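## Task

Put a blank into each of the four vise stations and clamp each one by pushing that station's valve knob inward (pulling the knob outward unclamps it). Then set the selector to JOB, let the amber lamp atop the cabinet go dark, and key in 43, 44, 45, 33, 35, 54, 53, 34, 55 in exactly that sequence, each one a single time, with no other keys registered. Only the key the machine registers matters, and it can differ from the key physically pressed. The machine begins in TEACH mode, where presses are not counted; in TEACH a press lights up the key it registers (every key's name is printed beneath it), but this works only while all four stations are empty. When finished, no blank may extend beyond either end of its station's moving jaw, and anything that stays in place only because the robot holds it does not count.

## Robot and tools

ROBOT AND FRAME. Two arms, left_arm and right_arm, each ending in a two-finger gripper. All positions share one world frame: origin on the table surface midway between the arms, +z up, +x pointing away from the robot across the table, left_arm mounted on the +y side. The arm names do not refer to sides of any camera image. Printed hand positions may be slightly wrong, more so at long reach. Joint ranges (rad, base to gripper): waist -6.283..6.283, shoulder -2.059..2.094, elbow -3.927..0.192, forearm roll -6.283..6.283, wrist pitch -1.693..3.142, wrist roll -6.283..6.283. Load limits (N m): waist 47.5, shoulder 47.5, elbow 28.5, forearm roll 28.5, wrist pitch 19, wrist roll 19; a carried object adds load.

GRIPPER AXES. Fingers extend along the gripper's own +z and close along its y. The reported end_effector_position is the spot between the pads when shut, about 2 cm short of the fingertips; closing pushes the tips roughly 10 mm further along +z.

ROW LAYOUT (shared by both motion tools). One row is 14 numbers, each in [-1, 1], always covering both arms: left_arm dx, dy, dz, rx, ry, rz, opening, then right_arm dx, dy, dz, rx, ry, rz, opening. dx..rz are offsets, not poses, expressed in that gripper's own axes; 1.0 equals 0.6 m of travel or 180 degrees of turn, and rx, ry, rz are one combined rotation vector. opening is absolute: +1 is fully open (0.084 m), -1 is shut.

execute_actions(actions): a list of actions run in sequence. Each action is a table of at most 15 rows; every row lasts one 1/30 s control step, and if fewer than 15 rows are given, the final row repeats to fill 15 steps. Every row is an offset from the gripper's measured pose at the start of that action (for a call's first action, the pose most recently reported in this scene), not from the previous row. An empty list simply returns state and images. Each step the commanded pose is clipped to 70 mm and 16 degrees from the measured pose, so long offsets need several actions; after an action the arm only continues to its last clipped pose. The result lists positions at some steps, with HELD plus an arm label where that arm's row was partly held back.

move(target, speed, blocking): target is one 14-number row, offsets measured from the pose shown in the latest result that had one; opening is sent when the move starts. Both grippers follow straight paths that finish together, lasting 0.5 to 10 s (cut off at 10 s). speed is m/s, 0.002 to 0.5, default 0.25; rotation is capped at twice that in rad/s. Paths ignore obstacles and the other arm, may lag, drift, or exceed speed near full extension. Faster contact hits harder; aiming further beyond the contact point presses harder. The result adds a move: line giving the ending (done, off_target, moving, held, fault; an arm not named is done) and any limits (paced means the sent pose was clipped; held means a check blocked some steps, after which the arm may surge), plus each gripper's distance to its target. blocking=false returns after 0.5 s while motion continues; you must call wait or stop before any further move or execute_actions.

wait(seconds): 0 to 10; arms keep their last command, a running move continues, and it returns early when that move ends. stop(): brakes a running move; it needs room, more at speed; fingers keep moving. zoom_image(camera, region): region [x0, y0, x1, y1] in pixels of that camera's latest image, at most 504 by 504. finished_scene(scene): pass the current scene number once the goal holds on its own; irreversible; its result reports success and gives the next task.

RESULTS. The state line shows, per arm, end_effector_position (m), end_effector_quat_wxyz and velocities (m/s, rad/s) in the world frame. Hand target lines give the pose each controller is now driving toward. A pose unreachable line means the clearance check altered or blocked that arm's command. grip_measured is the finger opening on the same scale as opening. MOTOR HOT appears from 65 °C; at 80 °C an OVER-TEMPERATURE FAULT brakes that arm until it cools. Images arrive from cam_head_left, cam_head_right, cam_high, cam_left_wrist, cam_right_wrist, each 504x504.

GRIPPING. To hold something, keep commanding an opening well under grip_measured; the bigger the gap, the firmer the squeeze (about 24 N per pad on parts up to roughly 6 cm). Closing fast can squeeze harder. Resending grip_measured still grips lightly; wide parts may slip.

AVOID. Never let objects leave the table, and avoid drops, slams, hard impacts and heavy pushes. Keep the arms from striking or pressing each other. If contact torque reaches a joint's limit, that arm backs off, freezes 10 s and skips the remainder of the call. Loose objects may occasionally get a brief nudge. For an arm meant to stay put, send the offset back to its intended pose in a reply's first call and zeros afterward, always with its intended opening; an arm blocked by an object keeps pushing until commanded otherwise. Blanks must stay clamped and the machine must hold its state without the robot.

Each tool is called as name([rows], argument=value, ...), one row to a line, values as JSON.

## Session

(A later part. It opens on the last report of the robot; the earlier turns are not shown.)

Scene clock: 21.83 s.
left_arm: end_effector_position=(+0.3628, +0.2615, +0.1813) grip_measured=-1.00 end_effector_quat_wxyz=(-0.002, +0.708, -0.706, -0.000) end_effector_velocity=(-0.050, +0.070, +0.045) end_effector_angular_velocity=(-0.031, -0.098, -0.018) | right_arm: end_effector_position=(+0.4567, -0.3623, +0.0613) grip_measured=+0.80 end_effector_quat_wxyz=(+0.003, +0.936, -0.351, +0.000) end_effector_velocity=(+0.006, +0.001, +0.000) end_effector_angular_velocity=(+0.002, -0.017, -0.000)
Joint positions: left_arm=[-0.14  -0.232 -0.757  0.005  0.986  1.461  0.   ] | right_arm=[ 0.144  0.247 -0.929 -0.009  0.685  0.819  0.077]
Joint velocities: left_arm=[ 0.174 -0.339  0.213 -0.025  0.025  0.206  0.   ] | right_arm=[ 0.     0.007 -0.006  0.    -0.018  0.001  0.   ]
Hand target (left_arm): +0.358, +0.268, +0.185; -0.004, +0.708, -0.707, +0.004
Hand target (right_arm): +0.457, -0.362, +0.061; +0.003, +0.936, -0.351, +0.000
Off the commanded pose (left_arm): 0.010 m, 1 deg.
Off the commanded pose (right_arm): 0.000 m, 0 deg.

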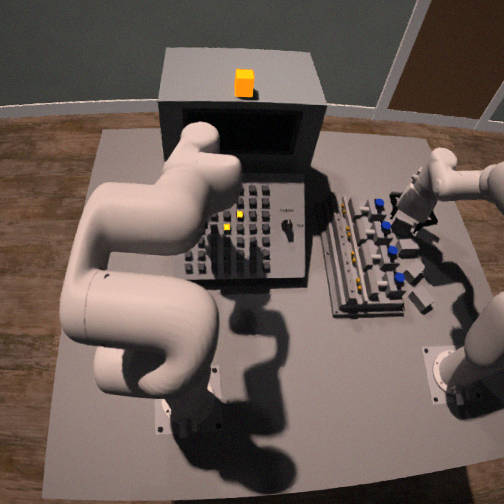

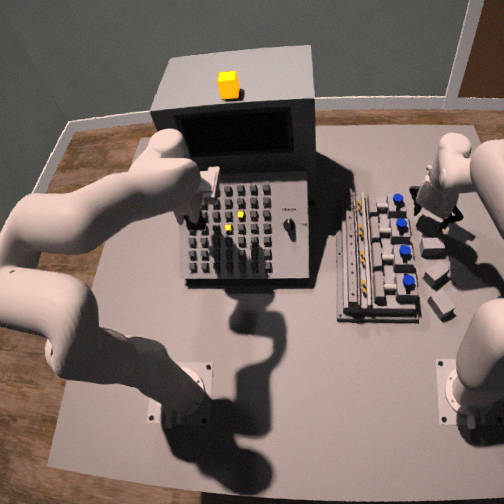

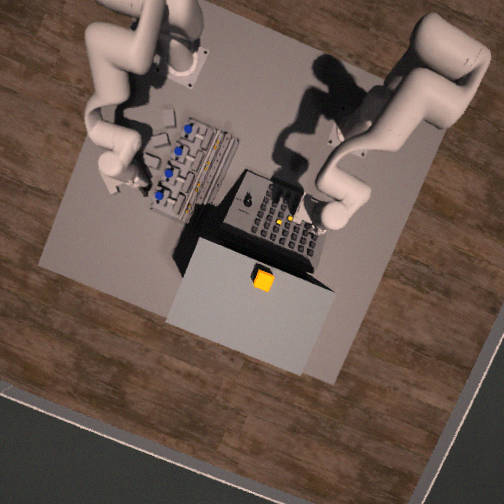

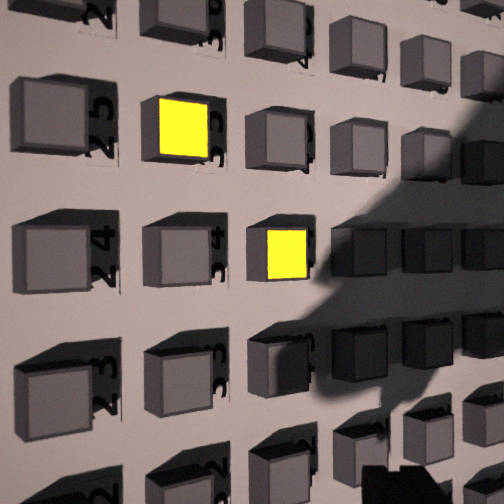

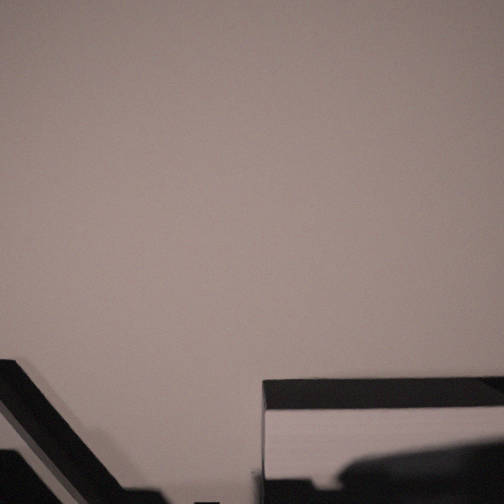

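move(target=[-0.011,0.007,0.055,0,0,0,-1,0,0,0.030,0,0,0,0.8], speed=0.1)

execute_actions([
  [[0,0,0.012,0,0,0,-1,0,0,0,0,0,0,0.5],[0,0,0.022,0,0,0,-1,0,0,0,0,0,0,0.4],[0,0,0.032,0,0,0,-1,0,0,0,0,0,0,0.3],[0,0,0.042,0,0,0,-1,0,0,0,0,0,0,0.3],[0,0,0.047,0,0,0,-1,0,0,0,0,0,0,0.3],[0,0,0.047,0,0,0,-1,0,0,0,0,0,0,0.1],[0,0,0.047,0,0,0,-1,0,0,0,0,0,0,-0.4]],
])

move(target=[0,0,-0.12,0,0,0,-1,0,0,-0.215,0,0,0,-0.4], speed=0.3)

Scene clock: 23.60 s.
left_arm: end_effector_position=(+0.3588, +0.2683, +0.1487) grip_measured=-1.00 end_effector_quat_wxyz=(-0.003, +0.708, -0.706, -0.000) end_effector_velocity=(-0.000, -0.000, -0.002) end_effector_angular_velocity=(-0.000, +0.001, +0.000) | right_arm: end_effector_position=(+0.4568, -0.3623, +0.0435) grip_measured=+0.80 end_effector_quat_wxyz=(+0.003, +0.936, -0.351, +0.000) end_effector_velocity=(-0.001, -0.000, -0.002) end_effector_angular_velocity=(+0.000, +0.002, -0.001)
Joint positions: left_arm=[-0.123 -0.199 -0.688  0.006  0.883  1.477  0.   ] | right_arm=[ 0.143  0.287 -0.922 -0.009  0.637  0.819  0.077]
Joint velocities: left_arm=[-0.     0.005  0.003 -0.    -0.006 -0.     0.   ] | right_arm=[-0.     0.003  0.001  0.001 -0.002 -0.    -0.   ]
Hand target (left_arm): +0.359, +0.268, +0.148; -0.003, +0.709, -0.706, -0.000
Hand target (right_arm): +0.457, -0.362, +0.043; +0.003, +0.936, -0.351, +0.000
Off the commanded pose (left_arm): 0.000 m, 0 deg.
Off the commanded pose (right_arm): 0.000 m, 0 deg.
move: done

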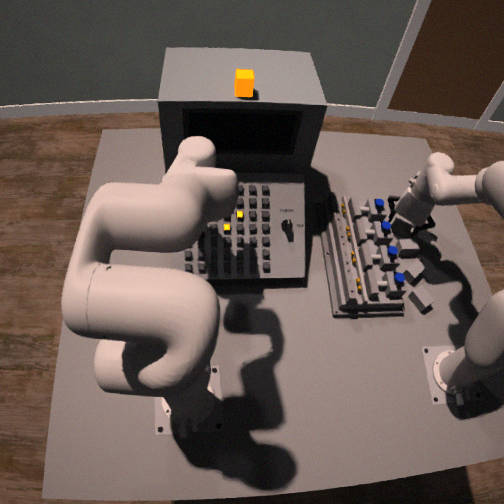

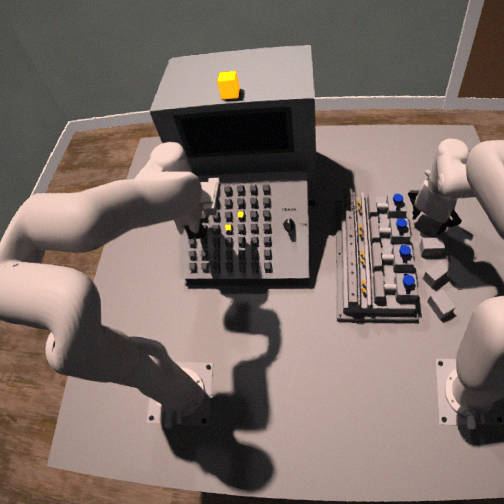

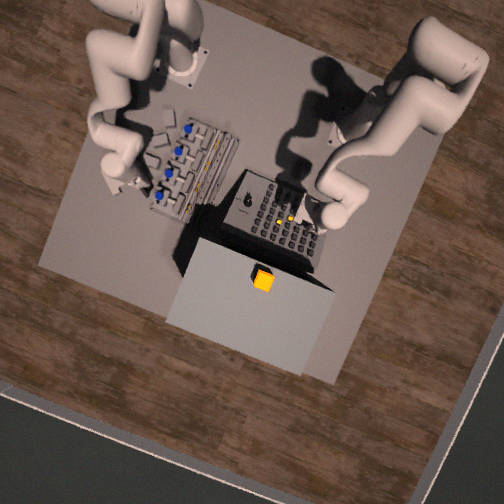

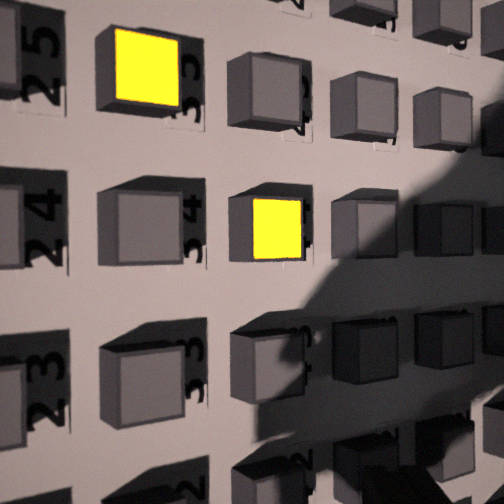

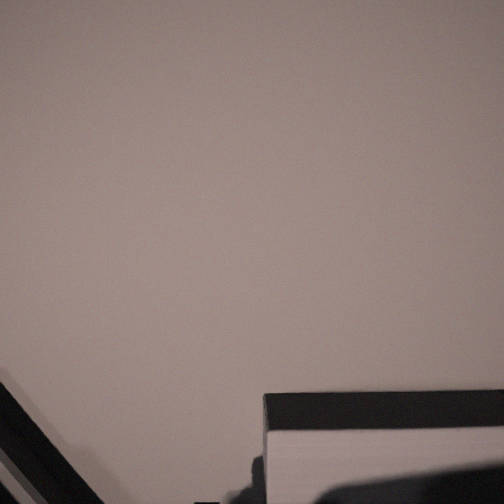

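Scene clock: 24.10 s.
left_arm: end_effector_position=(+0.3588, +0.2685, +0.1255) grip_measured=-1.00 end_effector_quat_wxyz=(-0.003, +0.708, -0.706, +0.001) end_effector_velocity=(-0.001, -0.000, -0.001) end_effector_angular_velocity=(+0.000, +0.002, +0.000) | right_arm: end_effector_position=(+0.4569, -0.3623, +0.0436) grip_measured=+0.37 end_effector_quat_wxyz=(+0.003, +0.936, -0.351, +0.001) end_effector_velocity=(+0.000, +0.000, +0.000) end_effector_angular_velocity=(+0.000, -0.001, +0.000)
Joint positions: left_arm=[-0.122 -0.157 -0.654  0.006  0.806  1.477  0.   ] | right_arm=[ 0.143  0.287 -0.923 -0.009  0.637  0.819  0.06 ]
Joint velocities: left_arm=[-0.     0.002  0.001  0.    -0.    -0.001  0.   ] | right_arm=[ 0.    -0.001  0.001  0.    -0.    -0.     0.   ]
Hand target (left_arm): +0.359, +0.269, +0.121; -0.003, +0.709, -0.706, -0.000
Hand target (right_arm): +0.457, -0.362, +0.044; +0.003, +0.936, -0.351, +0.000
Off the commanded pose (left_arm): 0.005 m, 0 deg.
Off the commanded pose (right_arm): 0.000 m, 0 deg.
Step readings (end_effector_position):
0: left_arm (+0.3588, +0.2683, +0.1487) | right_arm (+0.4568, -0.3623, +0.0435)
1: left_arm (+0.3588, +0.2683, +0.1486) | right_arm (+0.4567, -0.3623, +0.0435)
2: left_arm (+0.3592, +0.2683, +0.1480) | right_arm (+0.4567, -0.3623, +0.0435)
4: left_arm (+0.3595, +0.2683, +0.1433) | right_arm (+0.4567, -0.3623, +0.0435)
8: left_arm (+0.3575, +0.2686, +0.1273) | right_arm (+0.4569, -0.3623, +0.0436)
15: end_effector_position above

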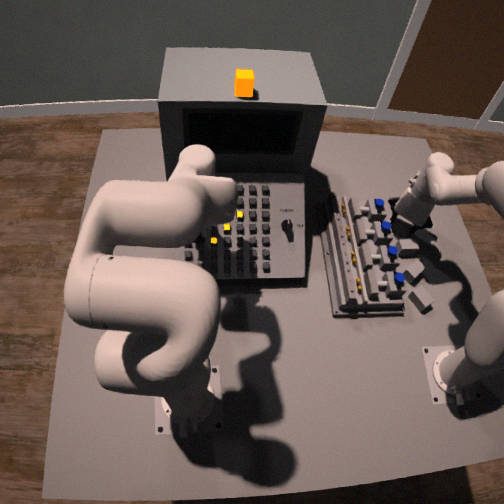

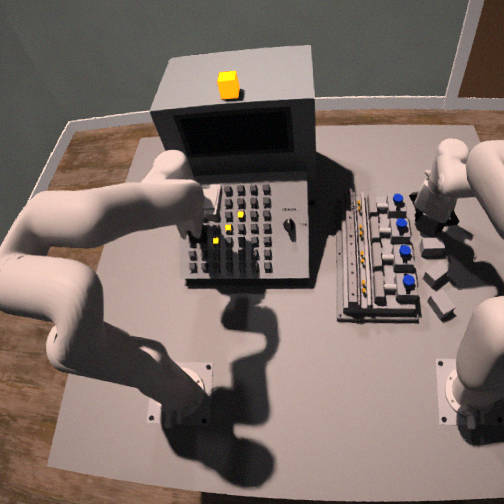

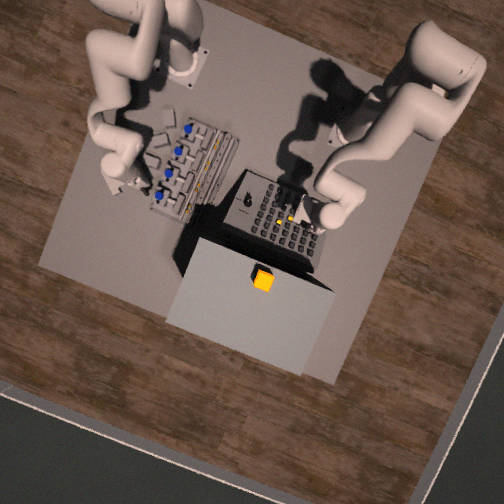

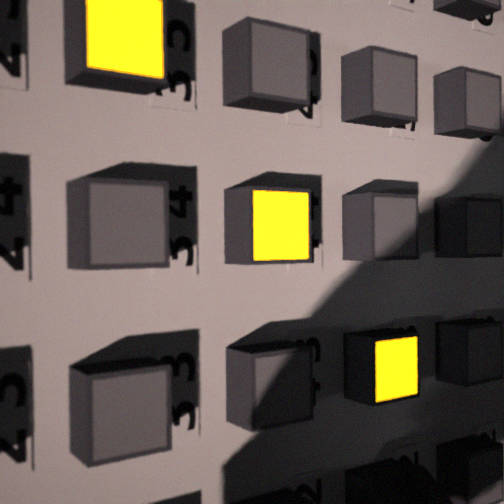

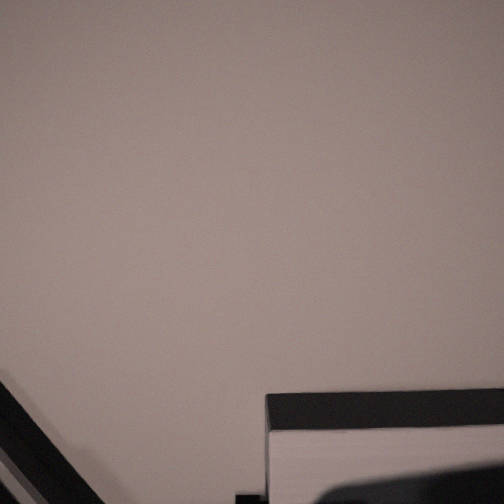

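Scene clock: 25.10 s.
left_arm: end_effector_position=(+0.3583, +0.2680, +0.1970) grip_measured=-1.00 end_effector_quat_wxyz=(-0.003, +0.708, -0.706, +0.000) end_effector_velocity=(+0.001, -0.000, +0.004) end_effector_angular_velocity=(-0.001, -0.005, +0.000) | right_arm: end_effector_position=(+0.4570, -0.3619, +0.1716) grip_measured=+0.37 end_effector_quat_wxyz=(+0.003, +0.936, -0.352, -0.000) end_effector_velocity=(+0.004, +0.000, +0.009) end_effector_angular_velocity=(+0.001, -0.013, +0.001)
Joint positions: left_arm=[-0.124 -0.27  -0.767  0.005  1.033  1.478  0.   ] | right_arm=[ 0.145  0.058 -1.043 -0.007  0.988  0.818  0.06 ]
Joint velocities: left_arm=[-0.    -0.003 -0.007 -0.001  0.005  0.     0.   ] | right_arm=[ 0.001 -0.008 -0.013 -0.001  0.008 -0.    -0.   ]
Hand target (left_arm): +0.358, +0.268, +0.197; -0.003, +0.708, -0.706, +0.001
Hand target (right_arm): +0.457, -0.362, +0.173; +0.003, +0.936, -0.352, +0.001
Off the commanded pose (left_arm): 0.001 m, 0 deg.
Off the commanded pose (right_arm): 0.001 m, 0 deg.
move: done

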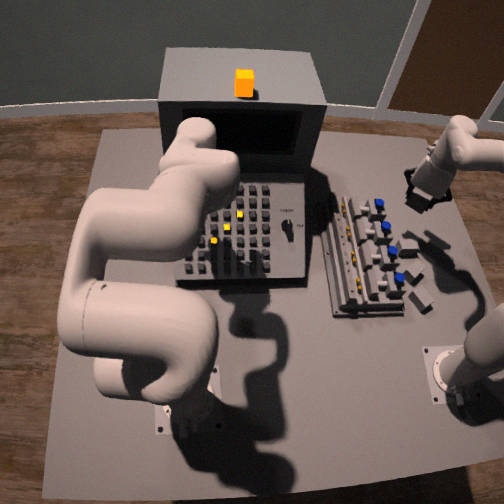

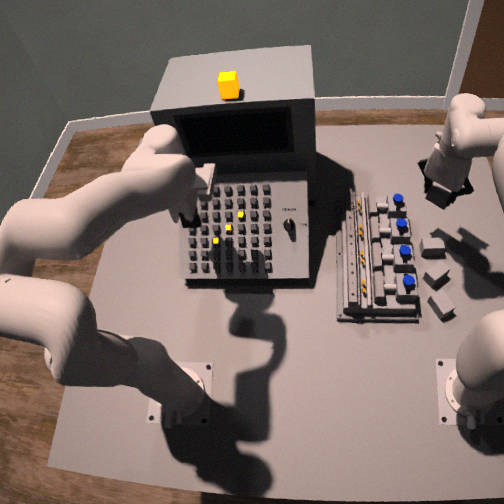

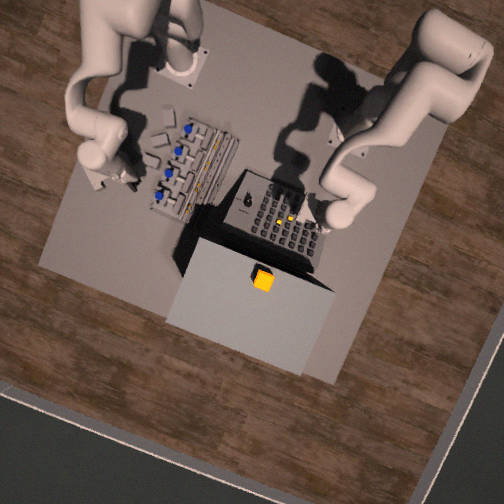

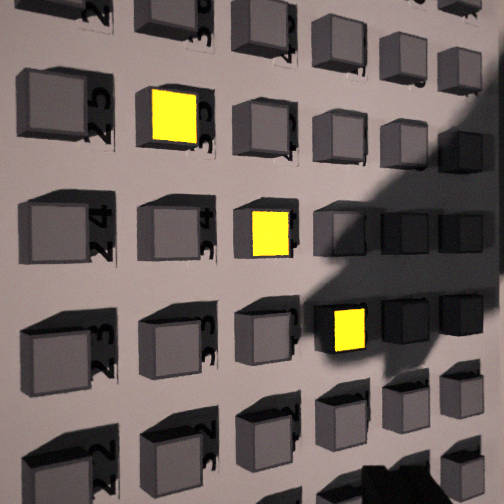

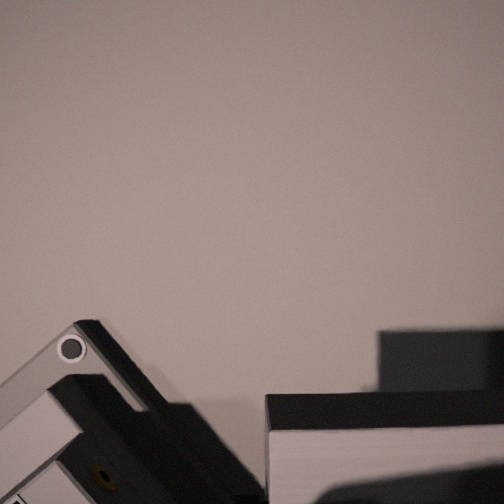

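move(target=[0,0,0,0,0,0,-1,-0.1865,-0.306,0,0,0,0.271,-0.4], speed=0.4)

Scene clock: 27.53 s.
left_arm: end_effector_position=(+0.3583, +0.2680, +0.1970) grip_measured=-1.00 end_effector_quat_wxyz=(-0.003, +0.708, -0.706, +0.000) end_effector_velocity=(+0.000, +0.000, +0.000) end_effector_angular_velocity=(+0.001, -0.001, +0.000) | right_arm: end_effector_position=(+0.4936, -0.1502, +0.1705) grip_measured=+0.37 end_effector_quat_wxyz=(+0.002, +0.707, -0.707, +0.001) end_effector_velocity=(+0.000, +0.002, -0.000) end_effector_angular_velocity=(-0.007, +0.007, -0.007)
Joint positions: left_arm=[-0.124 -0.27  -0.767  0.005  1.033  1.478  0.   ] | right_arm=[ 0.517  0.375 -1.465 -0.004  1.093  2.039  0.06 ]
Joint velocities: left_arm=[ 0.001 -0.001 -0.     0.001 -0.    -0.     0.   ] | right_arm=[ 0.004  0.011 -0.017 -0.003  0.015  0.012 -0.   ]
Hand target (left_arm): +0.358, +0.268, +0.197; -0.003, +0.708, -0.706, +0.000
Hand target (right_arm): +0.494, -0.150, +0.170; +0.002, +0.707, -0.707, +0.001
Off the commanded pose (left_arm): 0.000 m, 0 deg.
Off the commanded pose (right_arm): 0.000 m, 0 deg.
move: done

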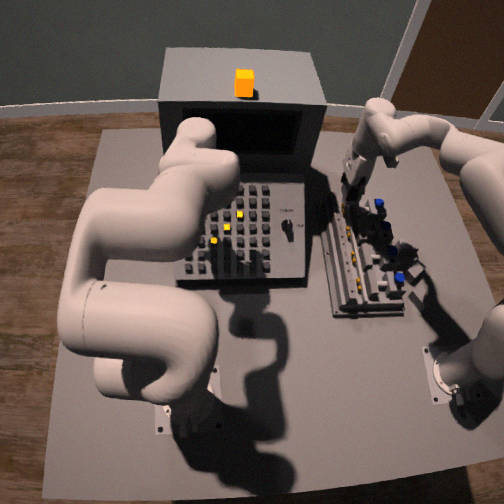

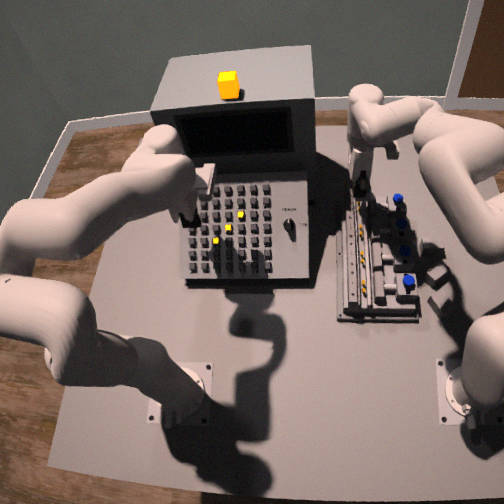

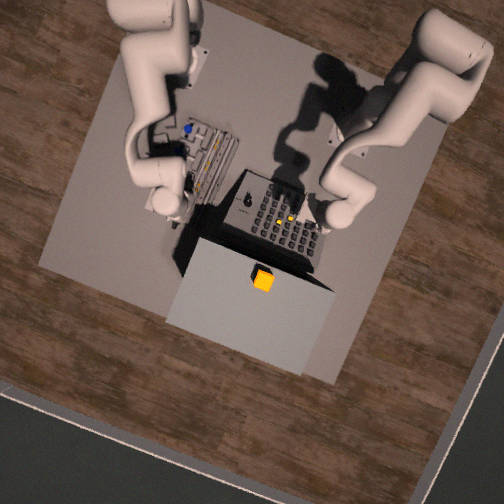

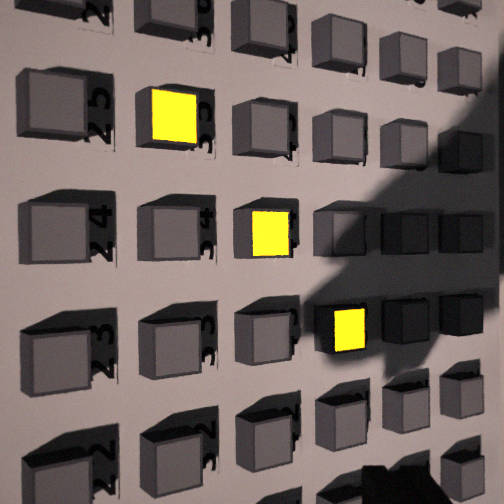

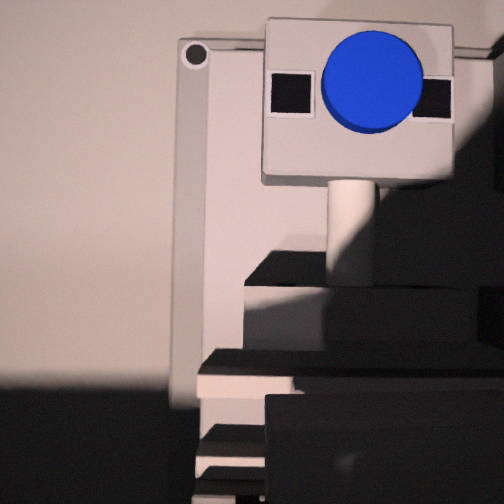

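move(target=[0,0,0,0,0,0,-1,0,0,0.066,0,0,0,-0.4], speed=0.12)

Scene clock: 28.93 s.
left_arm: end_effector_position=(+0.3583, +0.2680, +0.1970) grip_measured=-1.00 end_effector_quat_wxyz=(-0.003, +0.708, -0.706, +0.000) end_effector_velocity=(-0.000, +0.000, -0.000) end_effector_angular_velocity=(+0.001, +0.000, -0.001) | right_arm: end_effector_position=(+0.4936, -0.1502, +0.1316) grip_measured=+0.37 end_effector_quat_wxyz=(+0.001, +0.708, -0.707, +0.001) end_effector_velocity=(-0.000, -0.001, -0.003) end_effector_angular_velocity=(-0.001, -0.000, -0.000)
Joint positions: left_arm=[-0.124 -0.27  -0.767  0.005  1.033  1.478  0.   ] | right_arm=[ 0.517  0.417 -1.41  -0.004  0.995  2.039  0.06 ]
Joint velocities: left_arm=[-0.     0.     0.     0.001 -0.     0.     0.   ] | right_arm=[-0.001  0.002  0.005 -0.001 -0.007  0.    -0.   ]
Hand target (left_arm): +0.358, +0.268, +0.197; -0.003, +0.708, -0.706, +0.000
Hand target (right_arm): +0.493, -0.150, +0.131; +0.002, +0.708, -0.707, +0.001
Off the commanded pose (left_arm): 0.000 m, 0 deg.
Off the commanded pose (right_arm): 0.001 m, 0 deg.
move: done

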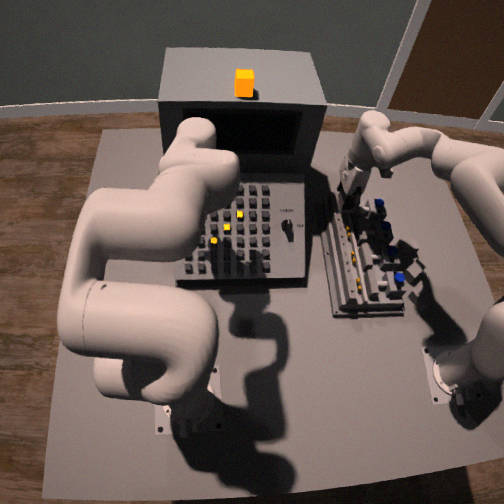

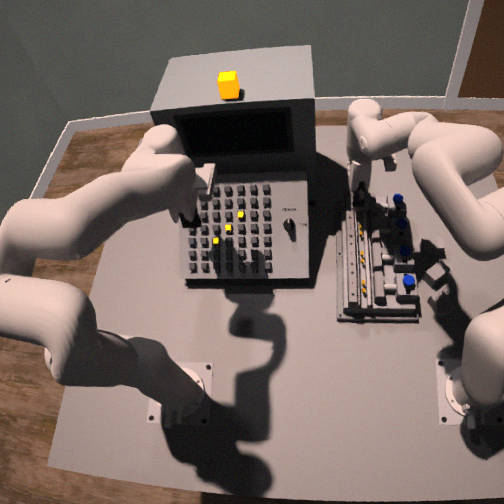

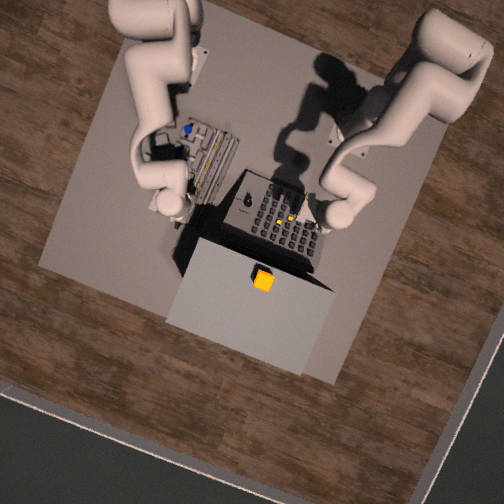

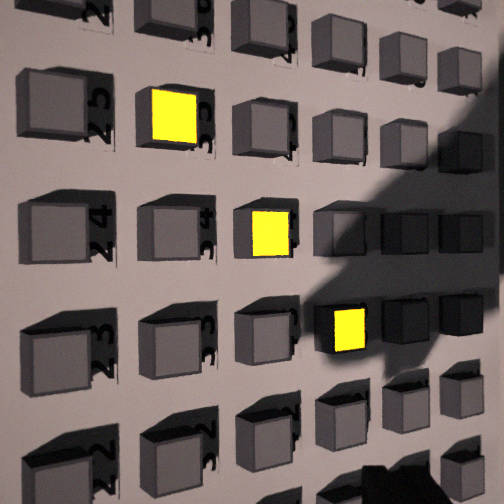

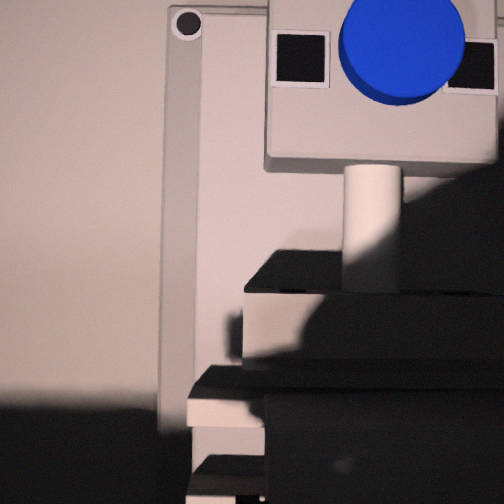

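move(target=[0,0,0,0,0,0,-1,0.003,0,0.032,0,0,0,-0.4], speed=0.04)

Scene clock: 31.50 s.
left_arm: end_effector_position=(+0.3583, +0.2680, +0.1970) grip_measured=-1.00 end_effector_quat_wxyz=(-0.003, +0.708, -0.706, +0.000) end_effector_velocity=(+0.000, -0.000, -0.000) end_effector_angular_velocity=(-0.000, -0.000, -0.000) | right_arm: end_effector_position=(+0.4942, -0.1516, +0.1142) grip_measured=+0.37 end_effector_quat_wxyz=(+0.000, +0.708, -0.707, +0.002) end_effector_velocity=(+0.001, +0.000, -0.001) end_effector_angular_velocity=(+0.002, -0.003, -0.000)
Joint positions: left_arm=[-0.124 -0.27  -0.767  0.005  1.033  1.478  0.   ] | right_arm=[ 0.514  0.437 -1.386 -0.004  0.948  2.036  0.06 ]
Joint velocities: left_arm=[ 0.     0.     0.001 -0.    -0.001  0.     0.   ] | right_arm=[-0.001  0.001  0.003  0.    -0.008 -0.     0.   ]
Hand target (left_arm): +0.358, +0.268, +0.197; -0.003, +0.708, -0.706, +0.000
Hand target (right_arm): +0.494, -0.152, +0.112; +0.001, +0.708, -0.707, +0.001
Off the commanded pose (left_arm): 0.000 m, 0 deg.
Off the commanded pose (right_arm): 0.002 m, 0 deg.
move: done

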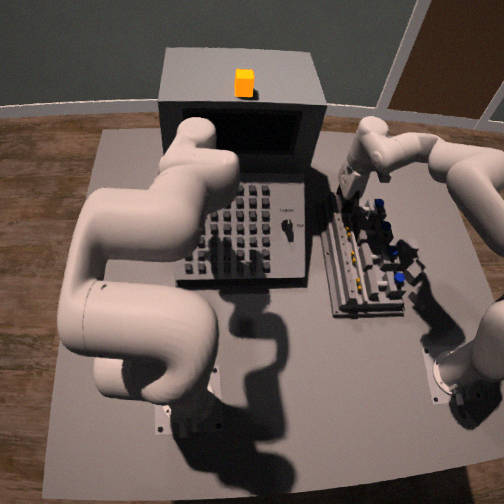

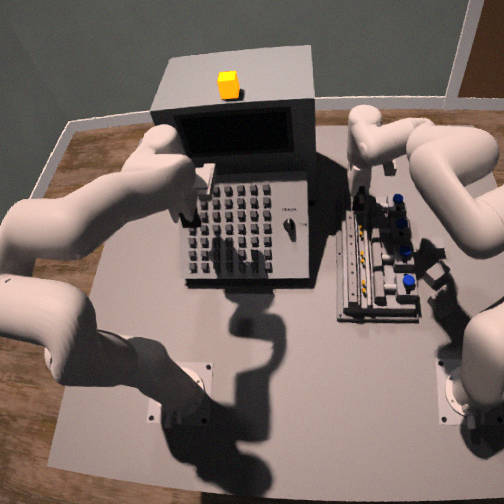

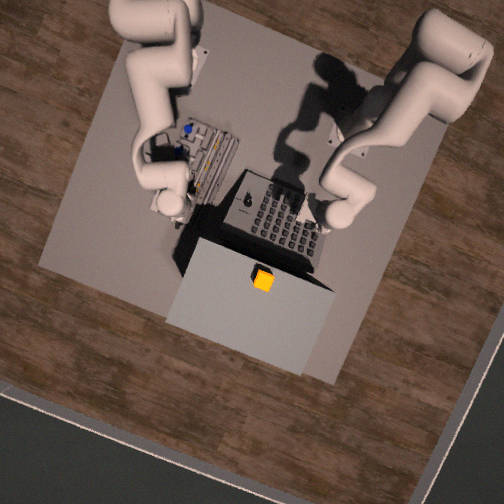

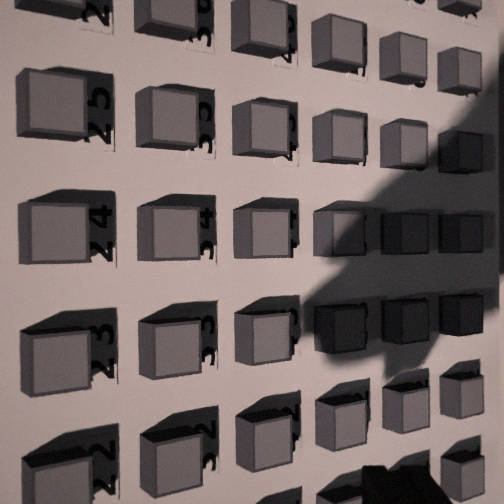

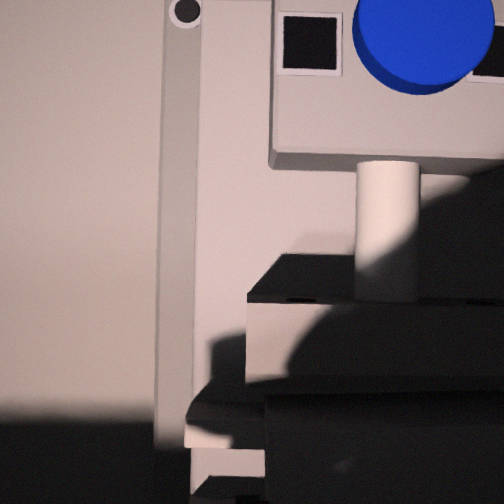

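execute_actions([
  [[0,0,0,0,0,0,-1,0,0,0,0,0,0,0.55],[0,0,0,0,0,0,-1,0,0,0,0,0,0,0.55],[0,0,0,0,0,0,-1,0,0,0,0,0,0,0.55],[0,0,0,0,0,0,-1,0,0,0,0,0,0,0.55],[0,0,0,0,0,0,-1,0,0,0,0,0,0,0.55],[0,0,0,0,0,0,-1,0,0,0,0,0,0,0.55],[0,0,0,0,0,0,-1,0,0,-0.02,0,0,0,0.55],[0,0,0,0,0,0,-1,0,0,-0.04,0,0,0,0.55],[0,0,0,0,0,0,-1,0,0,-0.058,0,0,0,0.55]],
])

move(target=[0,0,0,0,0,0,-1,0.170,0,-0.005,0,0,0,-1], speed=0.3)

Scene clock: 33.37 s.
left_arm: end_effector_position=(+0.3583, +0.2680, +0.1970) grip_measured=-1.00 end_effector_quat_wxyz=(-0.003, +0.708, -0.706, +0.000) end_effector_velocity=(+0.000, +0.000, +0.000) end_effector_angular_velocity=(+0.001, -0.001, -0.001) | right_arm: end_effector_position=(+0.4956, -0.1509, +0.1474) grip_measured=+0.54 end_effector_quat_wxyz=(-0.003, +0.708, -0.707, +0.003) end_effector_velocity=(+0.000, -0.000, +0.052) end_effector_angular_velocity=(+0.000, -0.001, -0.001)
Joint positions: left_arm=[-0.124 -0.27  -0.767  0.005  1.033  1.478  0.   ] | right_arm=[ 0.514  0.396 -1.424 -0.004  1.02   2.036  0.067]
Joint velocities: left_arm=[-0.     0.    -0.     0.002 -0.002  0.     0.   ] | right_arm=[-0.    -0.059 -0.07  -0.     0.128  0.     0.001]
Hand target (left_arm): +0.358, +0.268, +0.197; -0.003, +0.708, -0.706, +0.000
Hand target (right_arm): +0.494, -0.152, +0.149; +0.000, +0.708, -0.707, +0.002
Off the commanded pose (left_arm): 0.000 m, 0 deg.
Off the commanded pose (right_arm): 0.002 m, 0 deg.
Step readings (end_effector_position):
0: left_arm (+0.3583, +0.2680, +0.1970) | right_arm (+0.4940, -0.1518, +0.1131)
1: left_arm (+0.3583, +0.2680, +0.1970) | right_arm (+0.4940, -0.1518, +0.1131)
2: left_arm (+0.3583, +0.2680, +0.1970) | right_arm (+0.4940, -0.1518, +0.1132)
4: left_arm (+0.3583, +0.2680, +0.1970) | right_arm (+0.4940, -0.1518, +0.1133)
8: left_arm (+0.3583, +0.2680, +0.1970) | right_arm (+0.4900, -0.1538, +0.1086)
15: end_effector_position above

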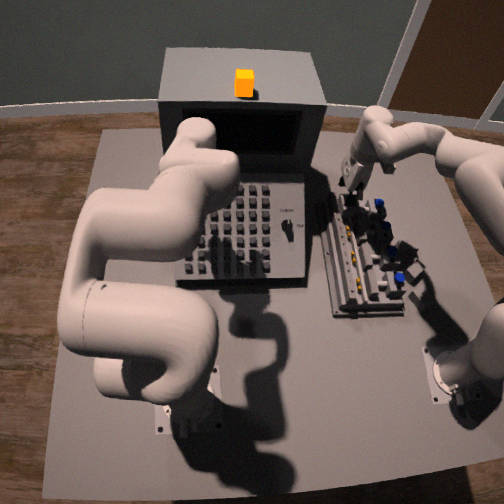

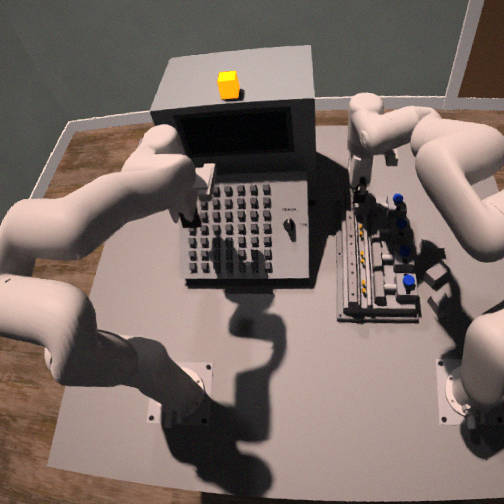

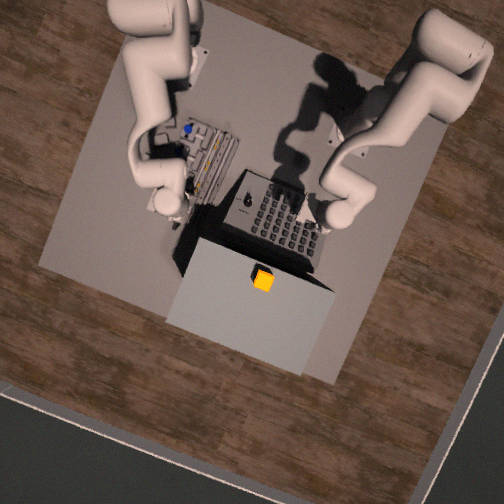

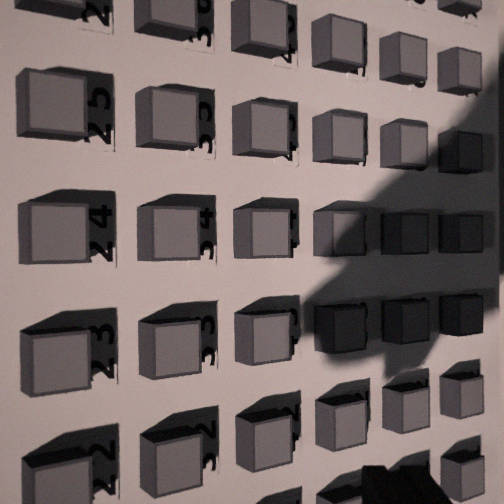

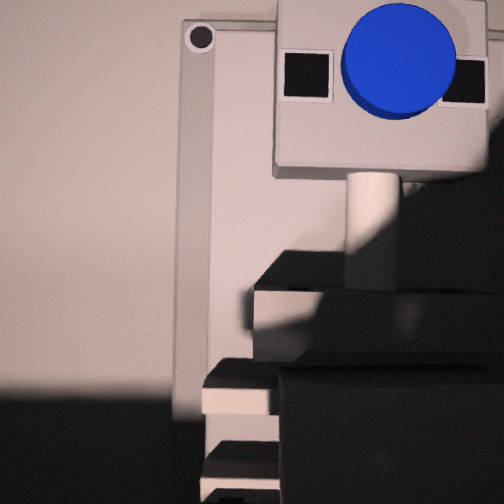

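Scene clock: 34.30 s.
left_arm: end_effector_position=(+0.3583, +0.2680, +0.1970) grip_measured=-1.00 end_effector_quat_wxyz=(-0.003, +0.708, -0.706, +0.000) end_effector_velocity=(+0.000, -0.000, +0.000) end_effector_angular_velocity=(+0.000, -0.001, +0.000) | right_arm: end_effector_position=(+0.4956, -0.2525, +0.1502) grip_measured=-1.00 end_effector_quat_wxyz=(-0.003, +0.708, -0.706, +0.003) end_effector_velocity=(-0.000, -0.003, -0.001) end_effector_angular_velocity=(-0.000, +0.001, -0.000)
Joint positions: left_arm=[-0.124 -0.27  -0.767  0.005  1.033  1.478  0.   ] | right_arm=[ 0.343  0.268 -1.249 -0.003  0.974  1.864  0.   ]
Joint velocities: left_arm=[-0.    -0.     0.     0.    -0.001 -0.001  0.   ] | right_arm=[-0.006 -0.003  0.006 -0.    -0.002 -0.006  0.   ]
Hand target (left_arm): +0.358, +0.268, +0.197; -0.003, +0.708, -0.706, +0.000
Hand target (right_arm): +0.496, -0.253, +0.150; -0.003, +0.708, -0.707, +0.003
Off the commanded pose (left_arm): 0.000 m, 0 deg.
Off the commanded pose (right_arm): 0.000 m, 0 deg.
move: done

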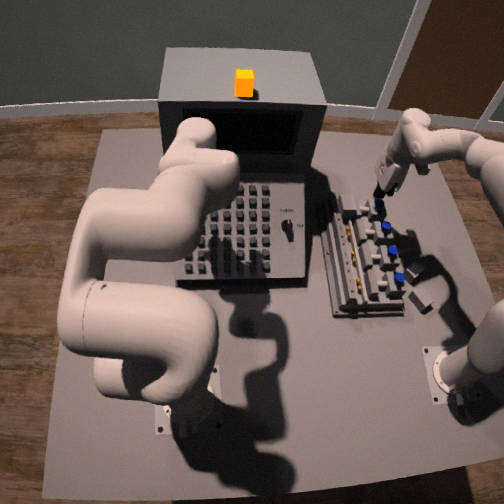

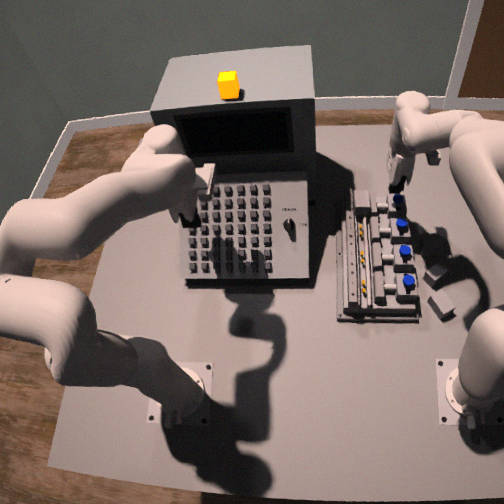

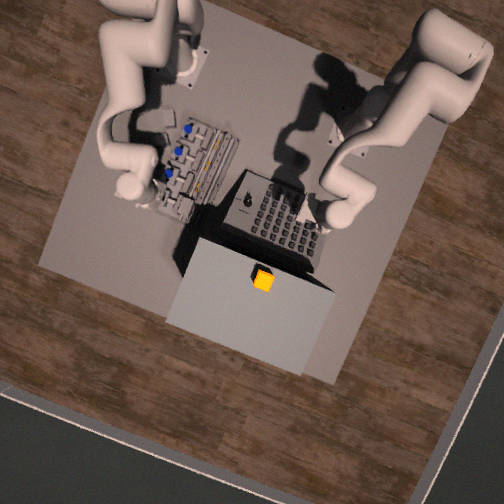

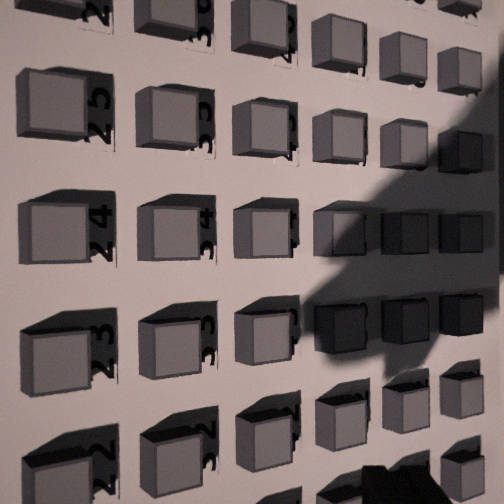

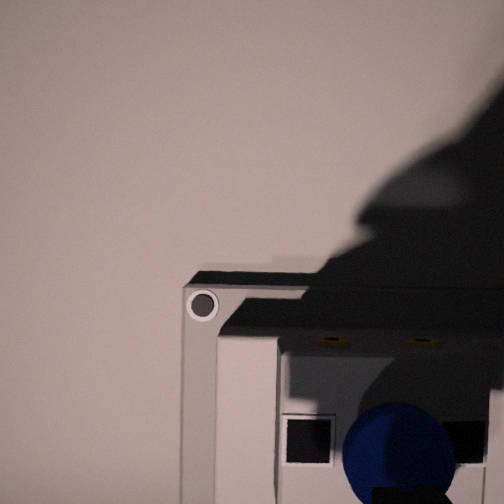

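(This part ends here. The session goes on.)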